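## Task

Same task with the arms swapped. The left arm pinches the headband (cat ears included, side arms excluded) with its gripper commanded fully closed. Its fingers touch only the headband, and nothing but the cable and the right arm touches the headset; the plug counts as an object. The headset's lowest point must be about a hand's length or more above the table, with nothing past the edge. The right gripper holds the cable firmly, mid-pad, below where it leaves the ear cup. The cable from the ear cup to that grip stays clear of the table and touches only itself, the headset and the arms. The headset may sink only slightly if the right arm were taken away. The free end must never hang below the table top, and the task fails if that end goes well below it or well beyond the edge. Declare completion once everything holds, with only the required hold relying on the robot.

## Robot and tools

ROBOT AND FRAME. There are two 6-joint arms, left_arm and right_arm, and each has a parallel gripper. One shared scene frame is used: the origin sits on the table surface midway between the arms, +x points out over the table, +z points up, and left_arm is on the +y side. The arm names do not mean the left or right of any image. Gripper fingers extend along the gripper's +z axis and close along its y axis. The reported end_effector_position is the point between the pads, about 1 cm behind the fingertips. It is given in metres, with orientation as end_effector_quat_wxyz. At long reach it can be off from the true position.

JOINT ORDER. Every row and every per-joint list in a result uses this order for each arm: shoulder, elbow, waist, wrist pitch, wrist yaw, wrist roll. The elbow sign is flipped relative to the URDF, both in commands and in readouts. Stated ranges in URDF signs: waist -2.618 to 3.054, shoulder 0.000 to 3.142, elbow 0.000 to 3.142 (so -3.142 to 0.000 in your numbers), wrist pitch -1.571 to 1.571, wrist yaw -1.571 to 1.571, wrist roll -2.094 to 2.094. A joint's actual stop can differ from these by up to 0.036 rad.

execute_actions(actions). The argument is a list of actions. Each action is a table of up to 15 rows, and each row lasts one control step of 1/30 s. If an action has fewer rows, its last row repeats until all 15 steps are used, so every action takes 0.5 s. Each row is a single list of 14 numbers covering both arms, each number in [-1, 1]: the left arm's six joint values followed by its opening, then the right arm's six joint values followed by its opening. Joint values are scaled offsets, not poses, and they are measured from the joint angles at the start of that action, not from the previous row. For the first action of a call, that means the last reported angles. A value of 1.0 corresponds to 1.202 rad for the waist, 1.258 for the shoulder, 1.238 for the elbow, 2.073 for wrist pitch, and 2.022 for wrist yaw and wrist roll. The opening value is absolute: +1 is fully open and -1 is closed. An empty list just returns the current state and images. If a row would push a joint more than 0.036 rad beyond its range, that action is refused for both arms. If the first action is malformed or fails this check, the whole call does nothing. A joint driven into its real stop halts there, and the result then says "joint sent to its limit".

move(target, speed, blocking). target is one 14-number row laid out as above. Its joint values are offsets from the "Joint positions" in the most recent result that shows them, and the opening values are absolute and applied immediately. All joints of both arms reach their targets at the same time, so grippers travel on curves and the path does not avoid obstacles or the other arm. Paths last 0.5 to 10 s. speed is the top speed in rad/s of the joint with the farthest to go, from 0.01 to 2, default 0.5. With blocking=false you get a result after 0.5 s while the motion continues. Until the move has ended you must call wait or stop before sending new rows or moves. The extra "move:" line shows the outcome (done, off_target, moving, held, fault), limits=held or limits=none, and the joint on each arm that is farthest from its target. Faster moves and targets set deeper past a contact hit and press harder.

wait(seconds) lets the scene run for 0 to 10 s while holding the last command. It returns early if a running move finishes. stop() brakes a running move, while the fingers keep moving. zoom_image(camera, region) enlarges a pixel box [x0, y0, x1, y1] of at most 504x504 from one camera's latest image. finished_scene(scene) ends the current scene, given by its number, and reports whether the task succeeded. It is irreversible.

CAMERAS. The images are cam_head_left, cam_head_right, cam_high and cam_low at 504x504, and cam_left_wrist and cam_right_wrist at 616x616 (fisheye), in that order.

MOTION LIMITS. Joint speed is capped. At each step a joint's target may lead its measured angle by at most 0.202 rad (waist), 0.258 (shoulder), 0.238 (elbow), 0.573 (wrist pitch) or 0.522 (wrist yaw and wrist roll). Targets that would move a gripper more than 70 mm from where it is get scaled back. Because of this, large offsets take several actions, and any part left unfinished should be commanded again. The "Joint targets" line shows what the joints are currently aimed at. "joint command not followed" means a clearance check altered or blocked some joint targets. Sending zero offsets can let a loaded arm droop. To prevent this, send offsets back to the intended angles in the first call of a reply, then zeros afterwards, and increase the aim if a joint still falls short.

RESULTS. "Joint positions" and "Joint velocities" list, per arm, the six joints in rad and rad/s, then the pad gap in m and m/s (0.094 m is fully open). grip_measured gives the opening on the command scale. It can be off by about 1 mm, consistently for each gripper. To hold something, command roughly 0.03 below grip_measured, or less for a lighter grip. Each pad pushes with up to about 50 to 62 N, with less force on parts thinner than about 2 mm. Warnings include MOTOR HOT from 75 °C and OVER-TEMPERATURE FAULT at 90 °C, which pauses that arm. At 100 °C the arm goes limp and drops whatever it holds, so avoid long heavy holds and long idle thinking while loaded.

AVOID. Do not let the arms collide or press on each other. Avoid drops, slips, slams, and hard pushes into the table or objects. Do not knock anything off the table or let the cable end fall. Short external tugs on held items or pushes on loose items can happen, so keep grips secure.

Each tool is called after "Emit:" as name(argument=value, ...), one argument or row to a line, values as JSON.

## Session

Emit:
execute_actions(
  actions=[],
)

Scene clock: 0.00 s.
left_arm: end_effector_position=(+0.4133, +0.5772, +0.0913) grip_measured=+1.000 end_effector_quat_wxyz=(+0.404, +0.051, +0.886, +0.222) | right_arm: end_effector_position=(+0.5405, -0.1049, +0.1607) grip_measured=+1.000 end_effector_quat_wxyz=(+0.251, +0.350, +0.700, +0.570)
Joint names: [shoulder, elbow, waist, wrist pitch, wrist yaw, wrist roll]
Joint positions: left_arm=[ 1.854 -1.039  0.512  0.195  0.139  0.658  0.094] | right_arm=[ 1.871 -0.984  0.297  0.628 -0.503  1.492  0.094]
Joint velocities: left_arm=[-0.007  0.007 -0.007 -0.081 -0.037  0.037  0.   ] | right_arm=[-0.012 -0.017 -0.002 -0.007 -0.022  0.007  0.   ]
Joint targets: left_arm=[1.841 -1.051 0.512 0.206 0.145 0.652] | right_arm=[1.859 -0.994 0.297 0.636 -0.504 1.485]

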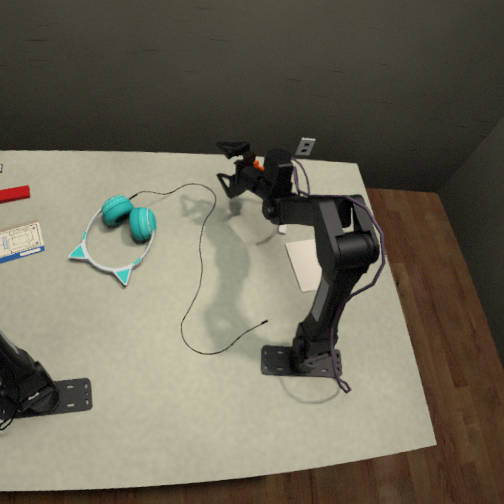

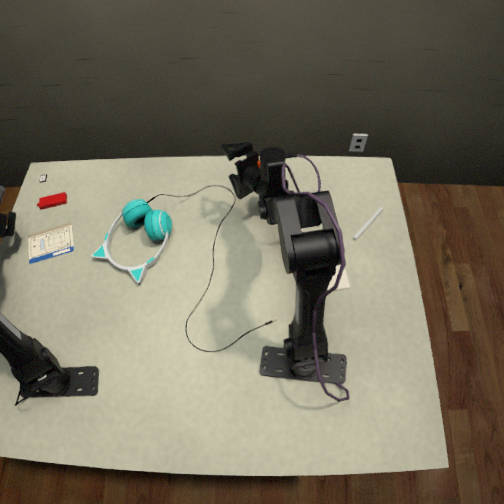

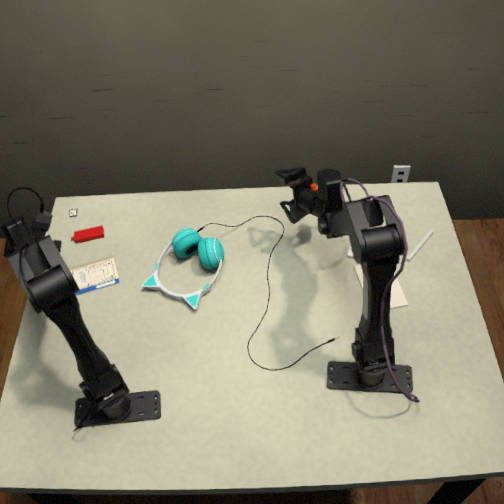

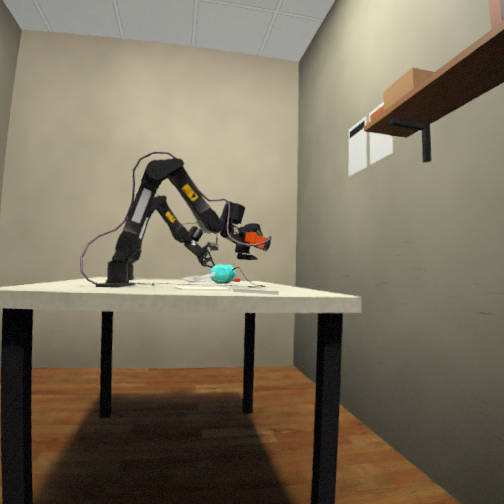

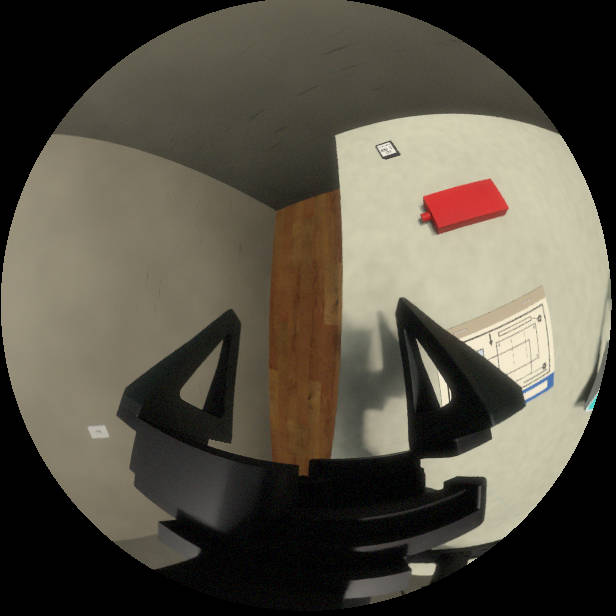

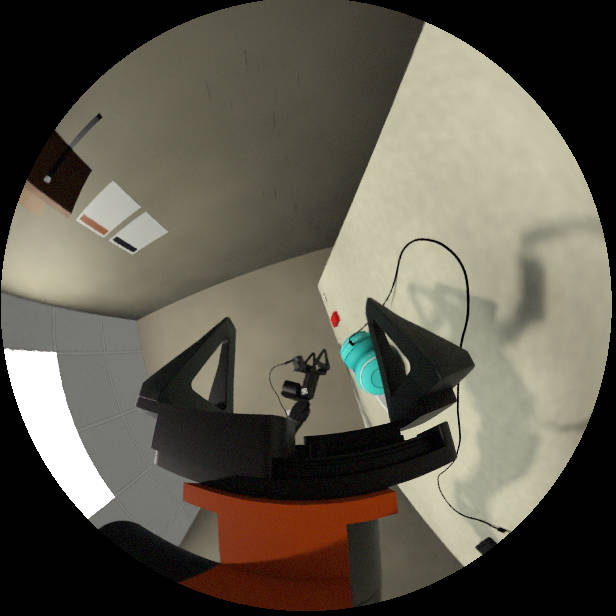

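Emit:
move(
  target=[-0.32,-0.05,-0.4,-0.3,-0.07,-0.6,1,-0.3,0.27,-0.25,-0.09,0.25,-0.738,1],
  speed=1,
)

Emit:
move(
  target=[0,0,-0.38,-0.28,0,-0.49,1,0,0,0,0,0,0,1],
  speed=1,
)

Scene clock: 8.43 s.
left_arm: end_effector_position=(+0.3933, +0.3628, +0.1550) grip_measured=+1.000 end_effector_quat_wxyz=(+0.352, -0.315, +0.878, -0.076) | right_arm: end_effector_position=(+0.4810, -0.3302, +0.1336) grip_measured=+1.000 end_effector_quat_wxyz=(+0.543, +0.051, +0.837, -0.028)
Joint names: [shoulder, elbow, waist, wrist pitch, wrist yaw, wrist roll]
Joint positions: left_arm=[ 1.48  -1.071  0.041 -0.426  0.009 -0.549  0.094] | right_arm=[ 1.522 -0.659  0.004  0.443 -0.006  0.008  0.094]
Joint velocities: left_arm=[ 0.012  0.017 -0.002  0.037 -0.11   0.007  0.   ] | right_arm=[ 0.007  0.007 -0.007  0.022 -0.066 -0.081  0.   ]
Joint targets: left_arm=[1.452 -1.101 0.032 -0.427 -0.003 -0.555] | right_arm=[1.494 -0.650 -0.004 0.441 0.003 -0.000]
move: off_target (left_arm, right_arm); limits=none; left_arm: farthest joint: the elbow, 0.030 radians from its target (0.062 radians at the start); right_arm: farthest joint: the shoulder, 0.029 radians from its target (0.378 radians at the start)

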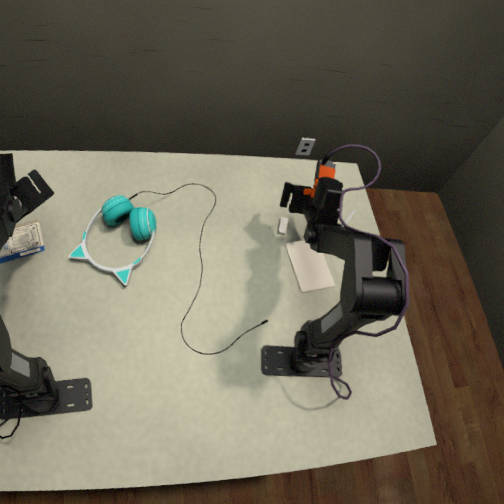

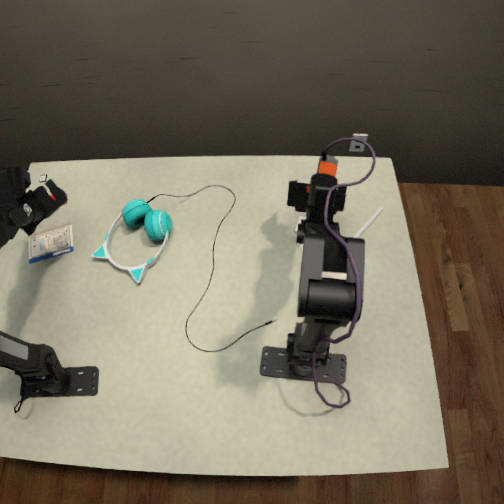

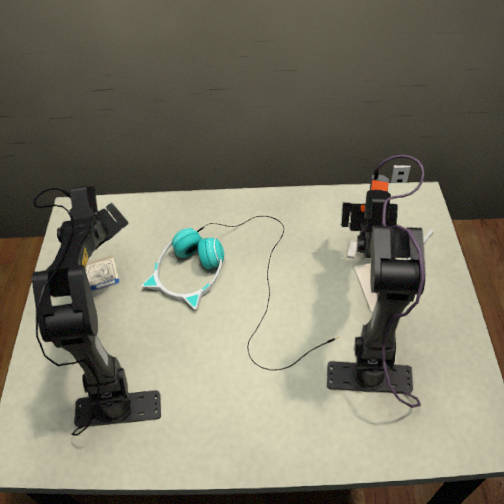

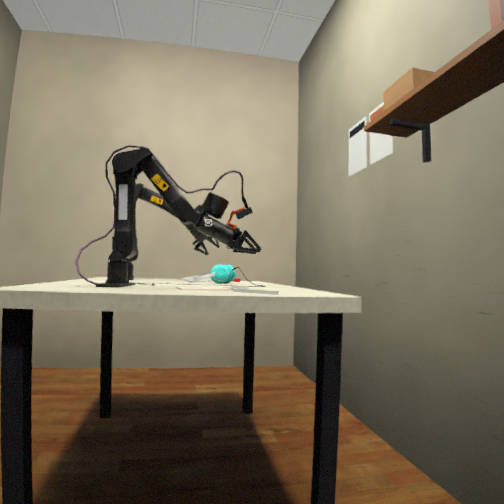

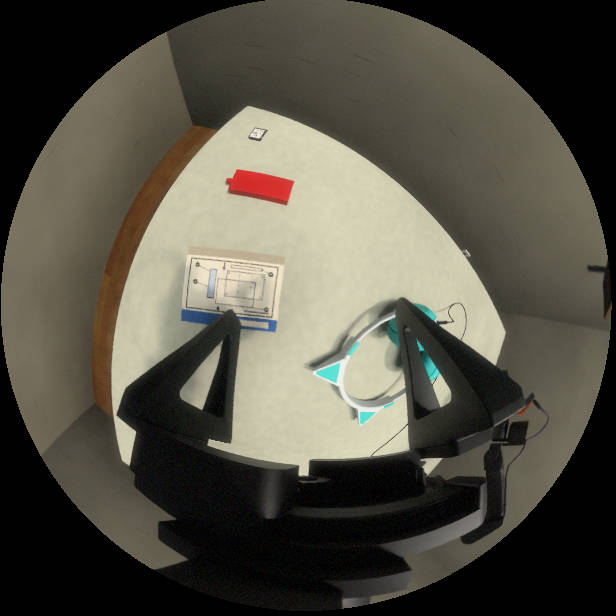

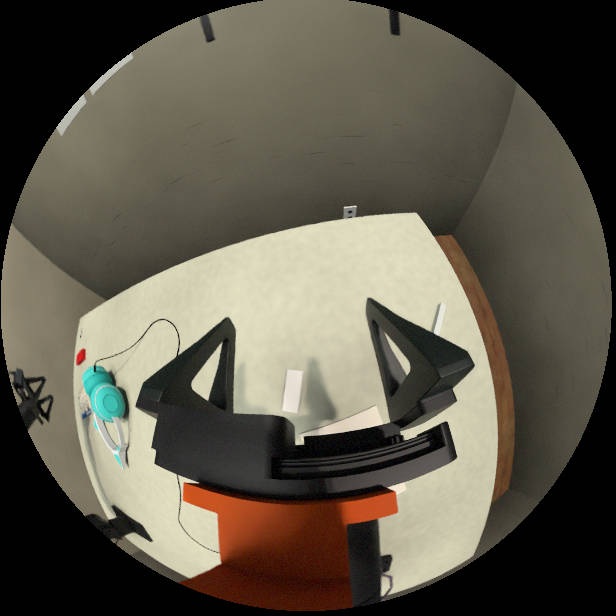

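Scene clock: 10.37 s.
left_arm: end_effector_position=(+0.2591, +0.2174, +0.0943) grip_measured=+1.000 end_effector_quat_wxyz=(+0.046, -0.574, +0.815, -0.072) | right_arm: end_effector_position=(+0.4810, -0.3302, +0.1336) grip_measured=+1.000 end_effector_quat_wxyz=(+0.543, +0.051, +0.837, -0.028)
Joint names: [shoulder, elbow, waist, wrist pitch, wrist yaw, wrist roll]
Joint positions: left_arm=[ 1.48  -1.071 -0.406 -0.991  0.014 -1.532  0.094] | right_arm=[ 1.522 -0.659  0.004  0.443 -0.006  0.008  0.094]
Joint velocities: left_arm=[ 0.007  0.007  0.002 -0.007  0.037 -0.051  0.   ] | right_arm=[ 0.012  0.007 -0.002 -0.037  0.007  0.007  0.   ]
Joint targets: left_arm=[1.480 -1.071 -0.416 -1.006 0.009 -1.540] | right_arm=[1.522 -0.659 0.004 0.443 -0.006 0.008]
move: done; limits=none; left_arm: farthest joint: the wrist pitch, 0.015 radians from its target (0.581 radians at the start); right_arm: farthest joint: the waist, 0.000 radians from its target (0.000 radians at the start)

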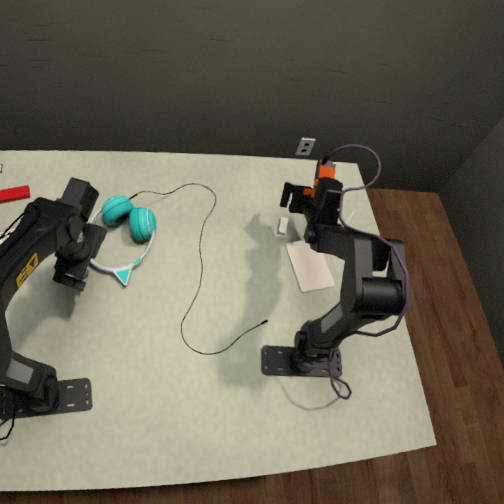

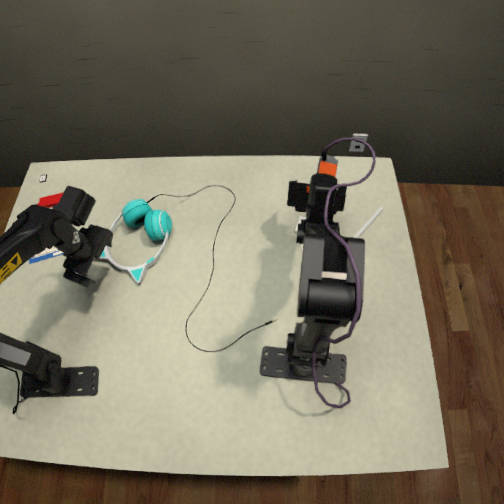

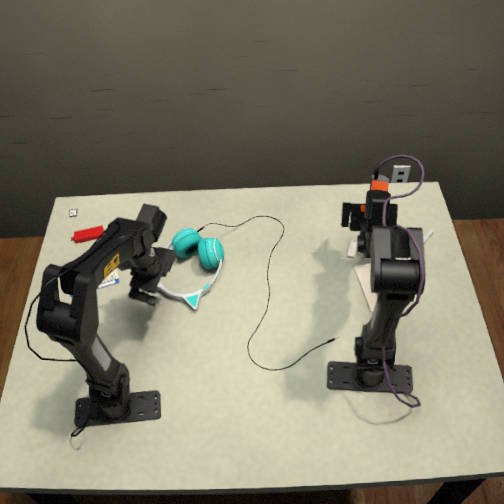

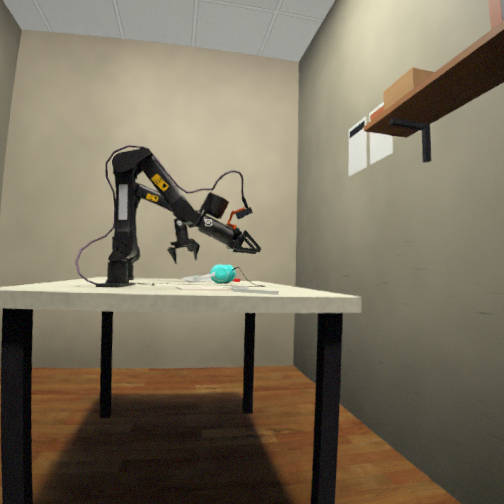

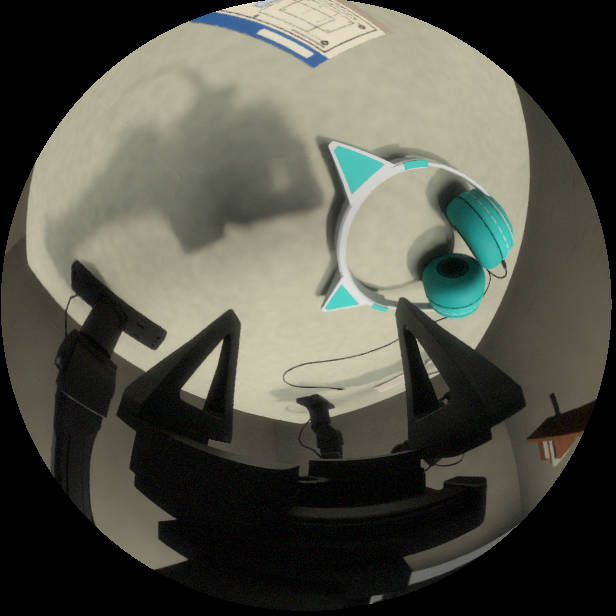

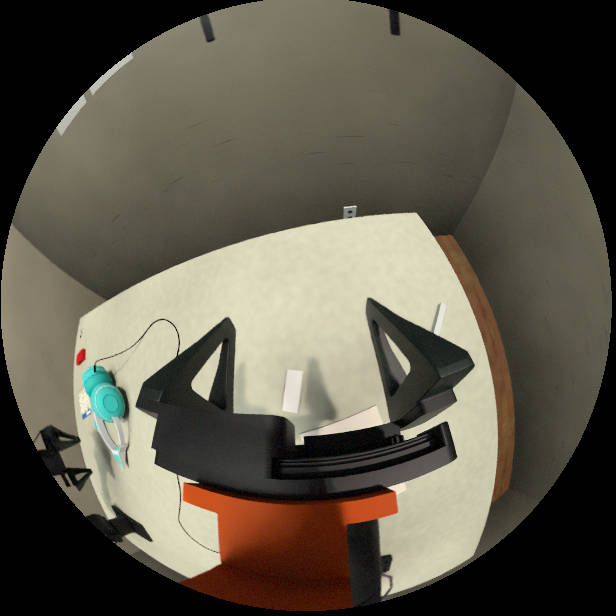

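Emit:
move(
  target=[0.12,-0.08,0.13,0.03,0,0.08,0.6,0,0,0,0,0,0,1],
  speed=0.4,
)

Scene clock: 14.20 s.
left_arm: end_effector_position=(+0.2953, +0.2537, +0.0749) grip_measured=+0.603 end_effector_quat_wxyz=(+0.043, -0.574, +0.816, -0.056) | right_arm: end_effector_position=(+0.4810, -0.3302, +0.1336) grip_measured=+1.000 end_effector_quat_wxyz=(+0.543, +0.051, +0.837, -0.028)
Joint names: [shoulder, elbow, waist, wrist pitch, wrist yaw, wrist roll]
Joint positions: left_arm=[ 1.625 -1.139 -0.258 -0.945  0.02  -1.382  0.075] | right_arm=[ 1.522 -0.659  0.004  0.443 -0.006  0.008  0.094]
Joint velocities: left_arm=[-0.046  0.007 -0.002 -0.007 -0.007  0.007 -0.001] | right_arm=[ 0.002 -0.032 -0.002  0.037 -0.022 -0.037  0.   ]
Joint targets: left_arm=[1.631 -1.170 -0.250 -0.929 0.015 -1.370] | right_arm=[1.522 -0.659 0.004 0.443 -0.006 0.008]
move: off_target (left_arm); limits=none; left_arm: farthest joint: the elbow, 0.031 radians from its target (0.099 radians at the start); right_arm: farthest joint: the waist, 0.000 radians from its target (0.000 radians at the start)

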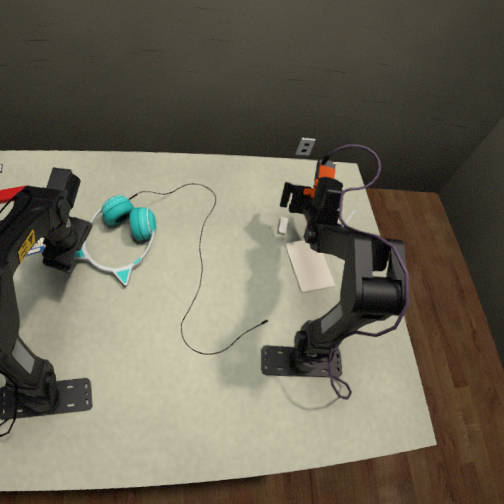

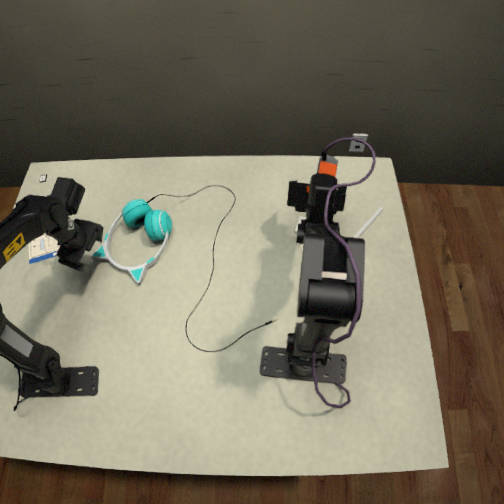

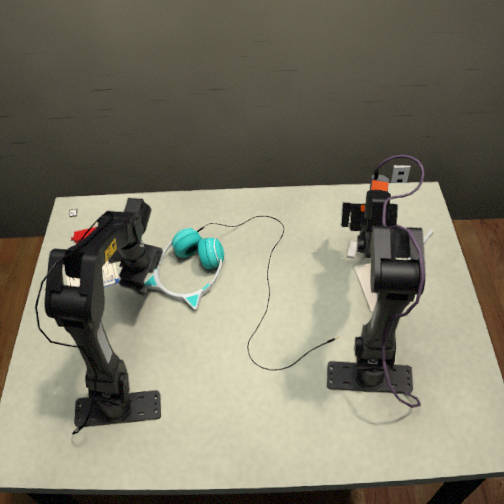

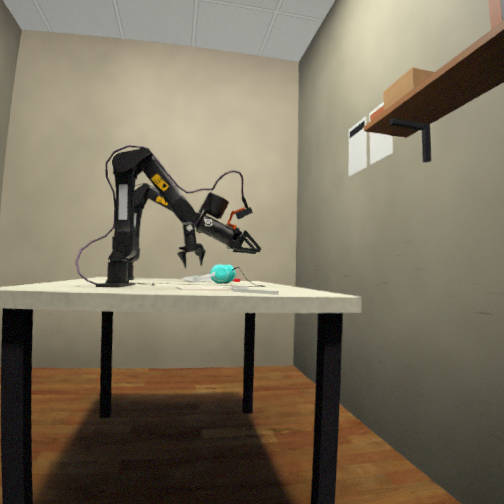

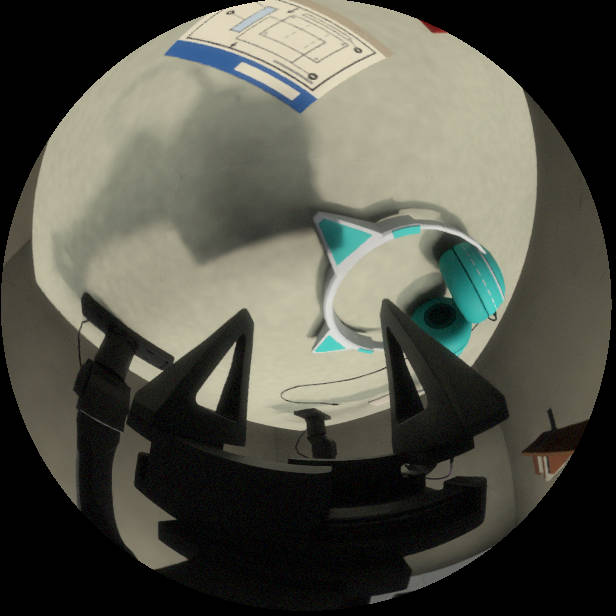

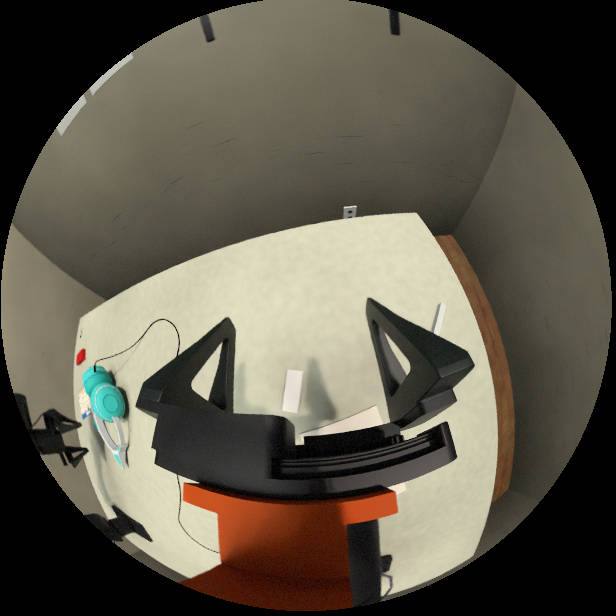

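Emit:
move(
  target=[0.1,-0.04,-0.07,0.04,0,-0.04,0.6,0,0,0,0,0,0,1],
  speed=0.3,
)

Scene clock: 18.30 s.
left_arm: end_effector_position=(+0.3061, +0.2267, +0.0458) grip_measured=+0.603 end_effector_quat_wxyz=(+0.027, -0.574, +0.817, -0.047) | right_arm: end_effector_position=(+0.4810, -0.3302, +0.1336) grip_measured=+1.000 end_effector_quat_wxyz=(+0.543, +0.051, +0.837, -0.028)
Joint names: [shoulder, elbow, waist, wrist pitch, wrist yaw, wrist roll]
Joint positions: left_arm=[ 1.746 -1.159 -0.332 -0.878  0.023 -1.454  0.075] | right_arm=[ 1.522 -0.659  0.004  0.443 -0.006  0.008  0.094]
Joint velocities: left_arm=[-0.017  0.007 -0.002  0.022 -0.051  0.007 -0.   ] | right_arm=[-0.007 -0.002 -0.002 -0.007 -0.066  0.066  0.   ]
Joint targets: left_arm=[1.751 -1.189 -0.341 -0.863 0.019 -1.463] | right_arm=[1.522 -0.659 0.004 0.443 -0.006 0.008]
move: off_target (left_arm); limits=none; left_arm: farthest joint: the elbow, 0.029 radians from its target (0.049 radians at the start); right_arm: farthest joint: the waist, 0.000 radians from its target (0.000 radians at the start)

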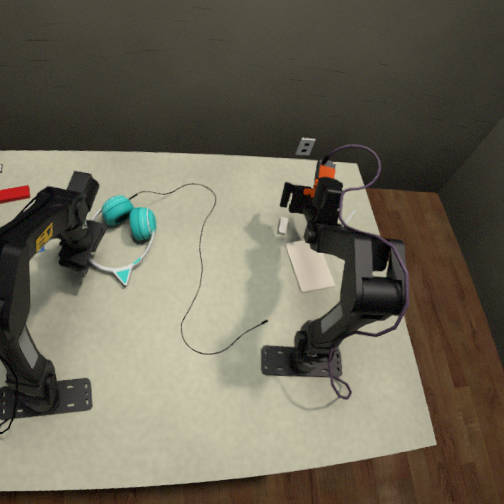

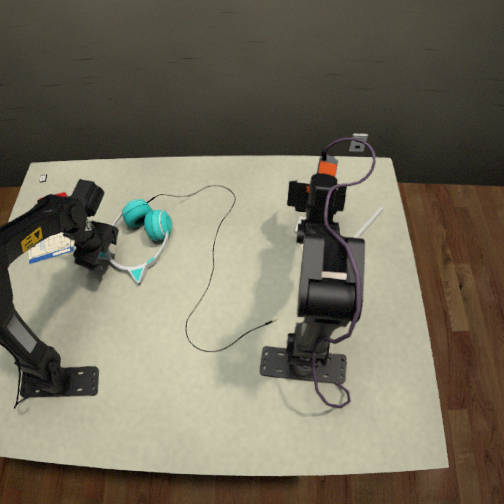

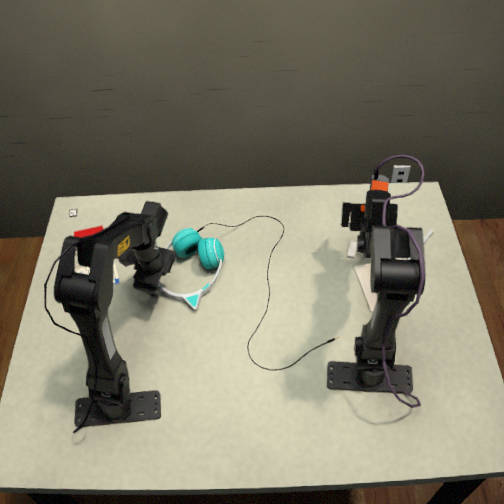

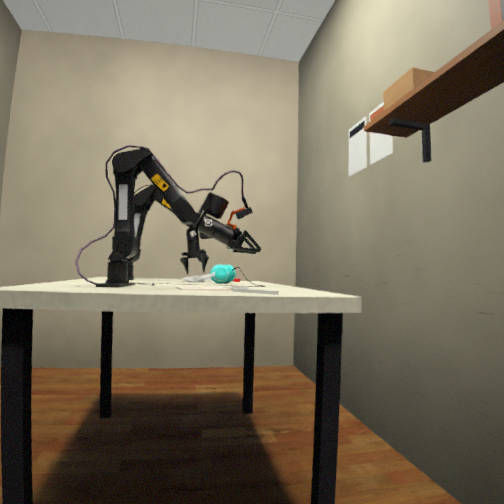

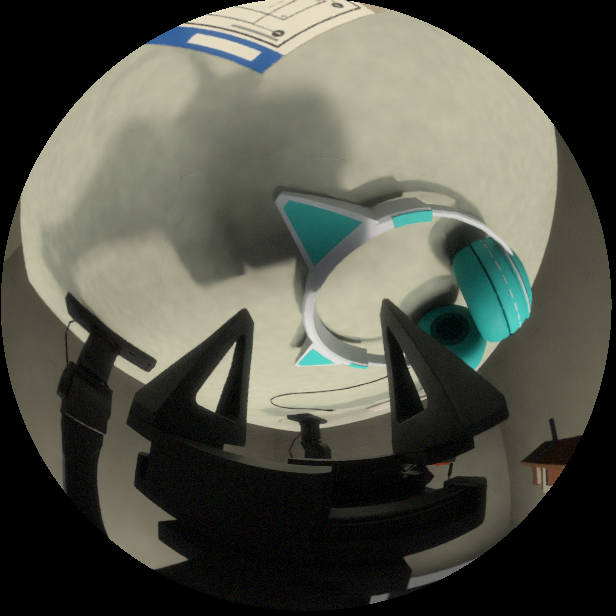

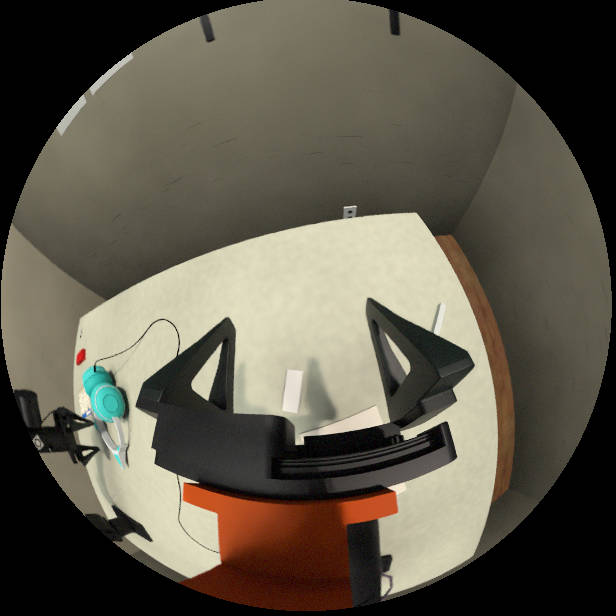

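Emit:
move(
  target=[0.075,0,0,0.04,0,0,0.6,0,0,0,0,0,0,1],
  speed=0.2,
)

Emit:
move(
  target=[0,0,0,0,0,0,-1,0,0,0,0,0,0,1],
)

Scene clock: 21.83 s.
left_arm: end_effector_position=(+0.3148, +0.2244, +0.0193) grip_measured=+0.603 end_effector_quat_wxyz=(+0.019, -0.574, +0.818, -0.039) | right_arm: end_effector_position=(+0.4810, -0.3302, +0.1336) grip_measured=+1.000 end_effector_quat_wxyz=(+0.543, +0.051, +0.837, -0.028)
Joint names: [shoulder, elbow, waist, wrist pitch, wrist yaw, wrist roll]
Joint positions: left_arm=[ 1.836 -1.159 -0.332 -0.811  0.024 -1.455  0.075] | right_arm=[ 1.522 -0.659  0.004  0.443 -0.006  0.008  0.094]
Joint velocities: left_arm=[-0.017 -0.007  0.007  0.022  0.037  0.007 -0.   ] | right_arm=[-0.002  0.002  0.002  0.022  0.037 -0.051  0.   ]
Joint targets: left_arm=[1.841 -1.159 -0.332 -0.795 0.023 -1.455] | right_arm=[1.522 -0.659 0.004 0.443 -0.006 0.008]
move: done; limits=none; left_arm: farthest joint: the wrist pitch, 0.016 radians from its target (0.083 radians at the start); right_arm: farthest joint: the waist, 0.000 radians from its target (0.000 radians at the start)

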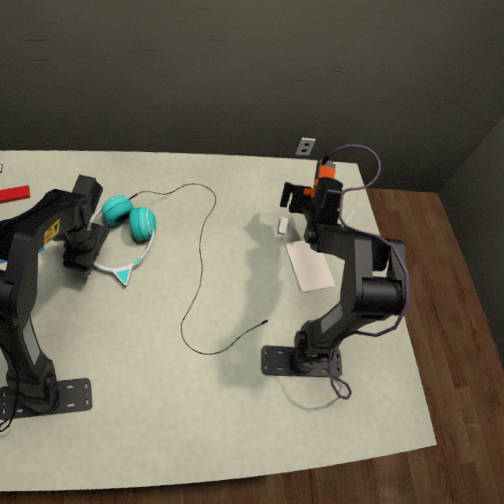

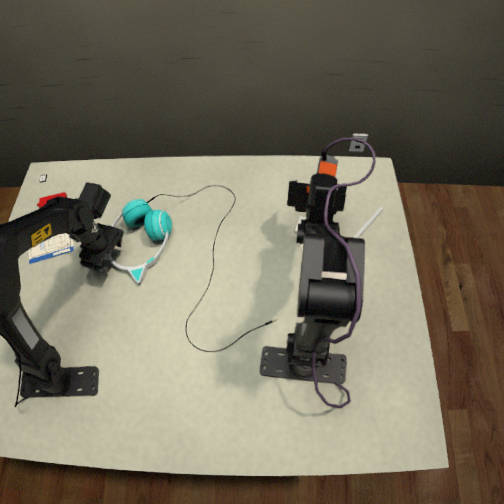

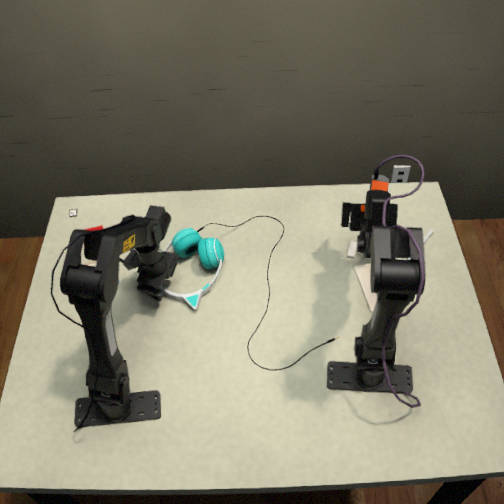

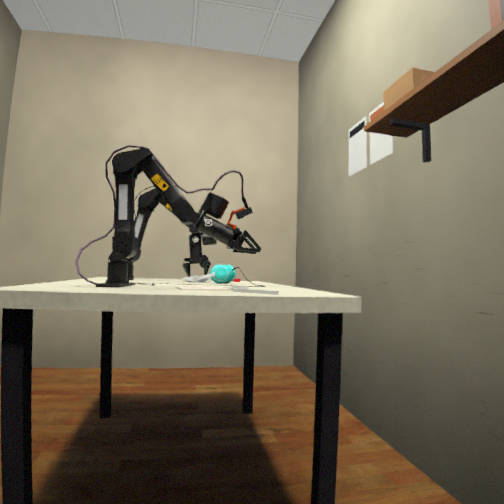

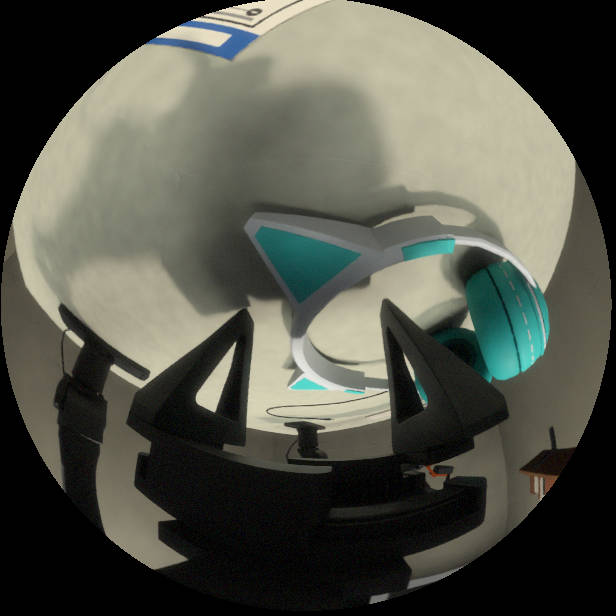

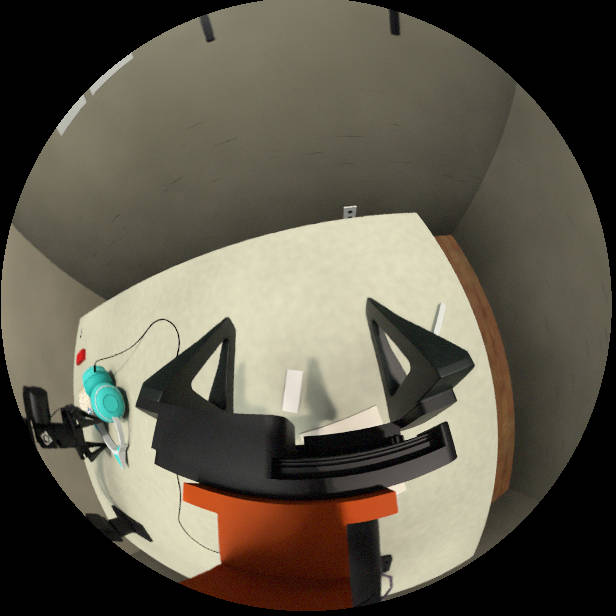

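Scene clock: 22.40 s.
left_arm: end_effector_position=(+0.3159, +0.2252, +0.0193) grip_measured=-0.849 end_effector_quat_wxyz=(+0.021, -0.576, +0.816, -0.040) | right_arm: end_effector_position=(+0.4810, -0.3302, +0.1336) grip_measured=+1.000 end_effector_quat_wxyz=(+0.543, +0.051, +0.837, -0.028)
Joint names: [shoulder, elbow, waist, wrist pitch, wrist yaw, wrist roll]
Joint positions: left_arm=[ 1.836 -1.159 -0.33  -0.806  0.022 -1.457  0.007] | right_arm=[ 1.522 -0.659  0.004  0.443 -0.006  0.008  0.094]
Joint velocities: left_arm=[ 0.012  0.007 -0.002  0.007 -0.007 -0.066 -0.001] | right_arm=[-0.012 -0.012 -0.007  0.007  0.037 -0.007  0.   ]
Joint targets: left_arm=[1.836 -1.159 -0.332 -0.810 0.024 -1.455] | right_arm=[1.522 -0.659 0.004 0.443 -0.006 0.008]
move: done; limits=none; left_arm: farthest joint: the wrist pitch, 0.005 radians from its target (0.000 radians at the start); right_arm: farthest joint: the waist, 0.000 radians from its target (0.000 radians at the start)

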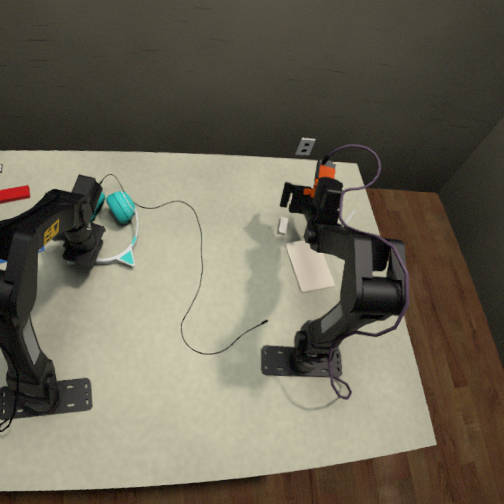

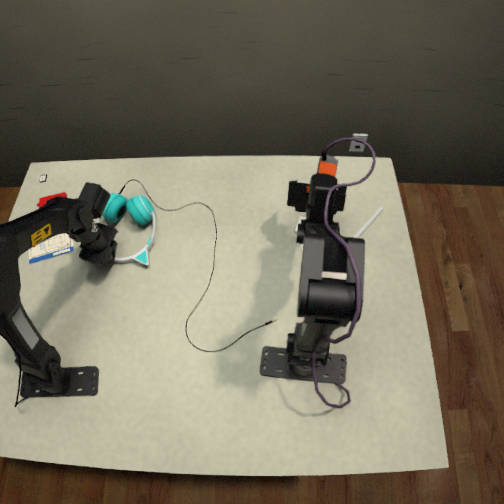

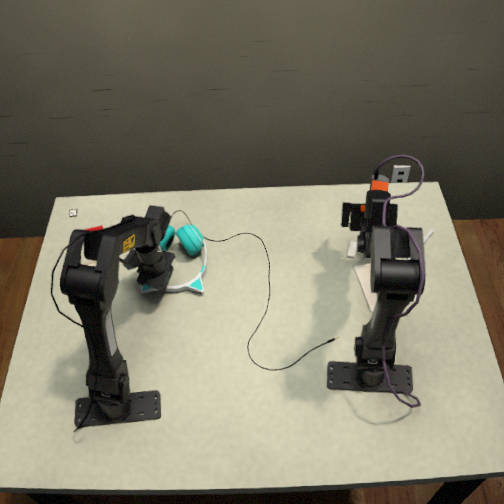

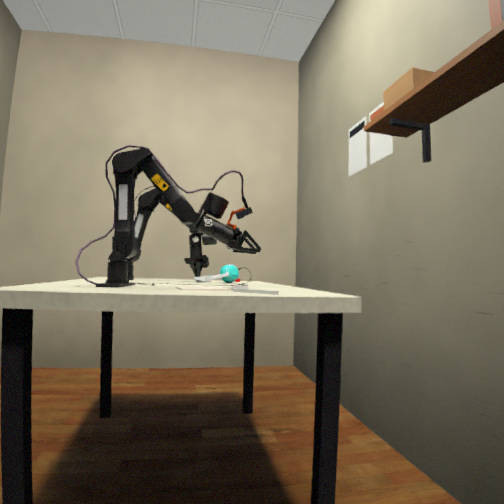

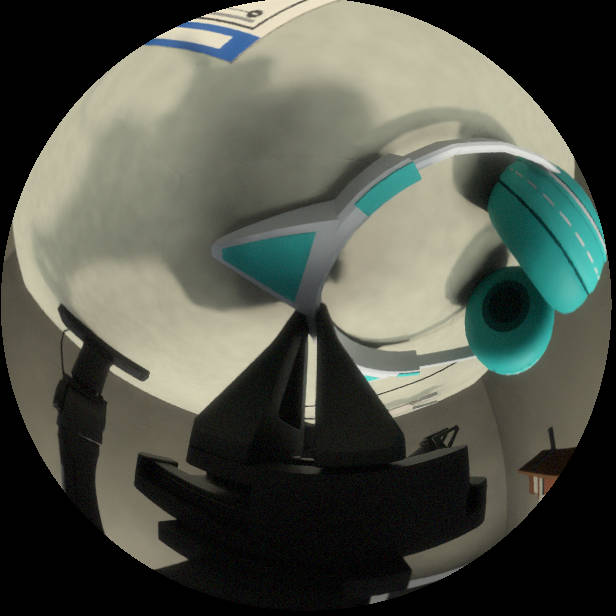

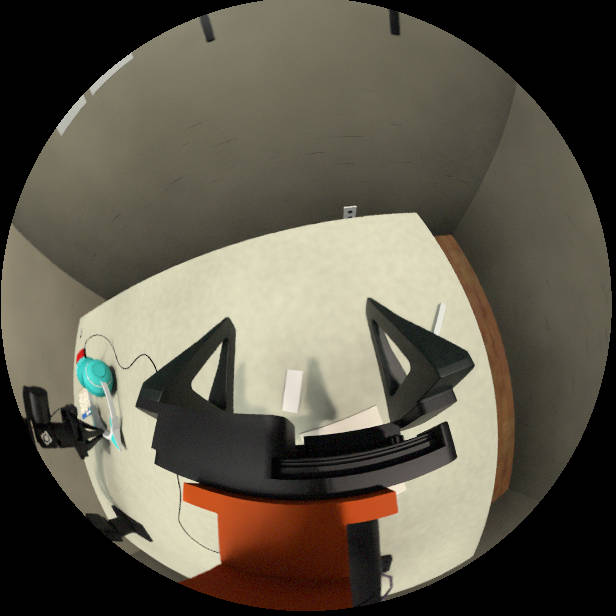

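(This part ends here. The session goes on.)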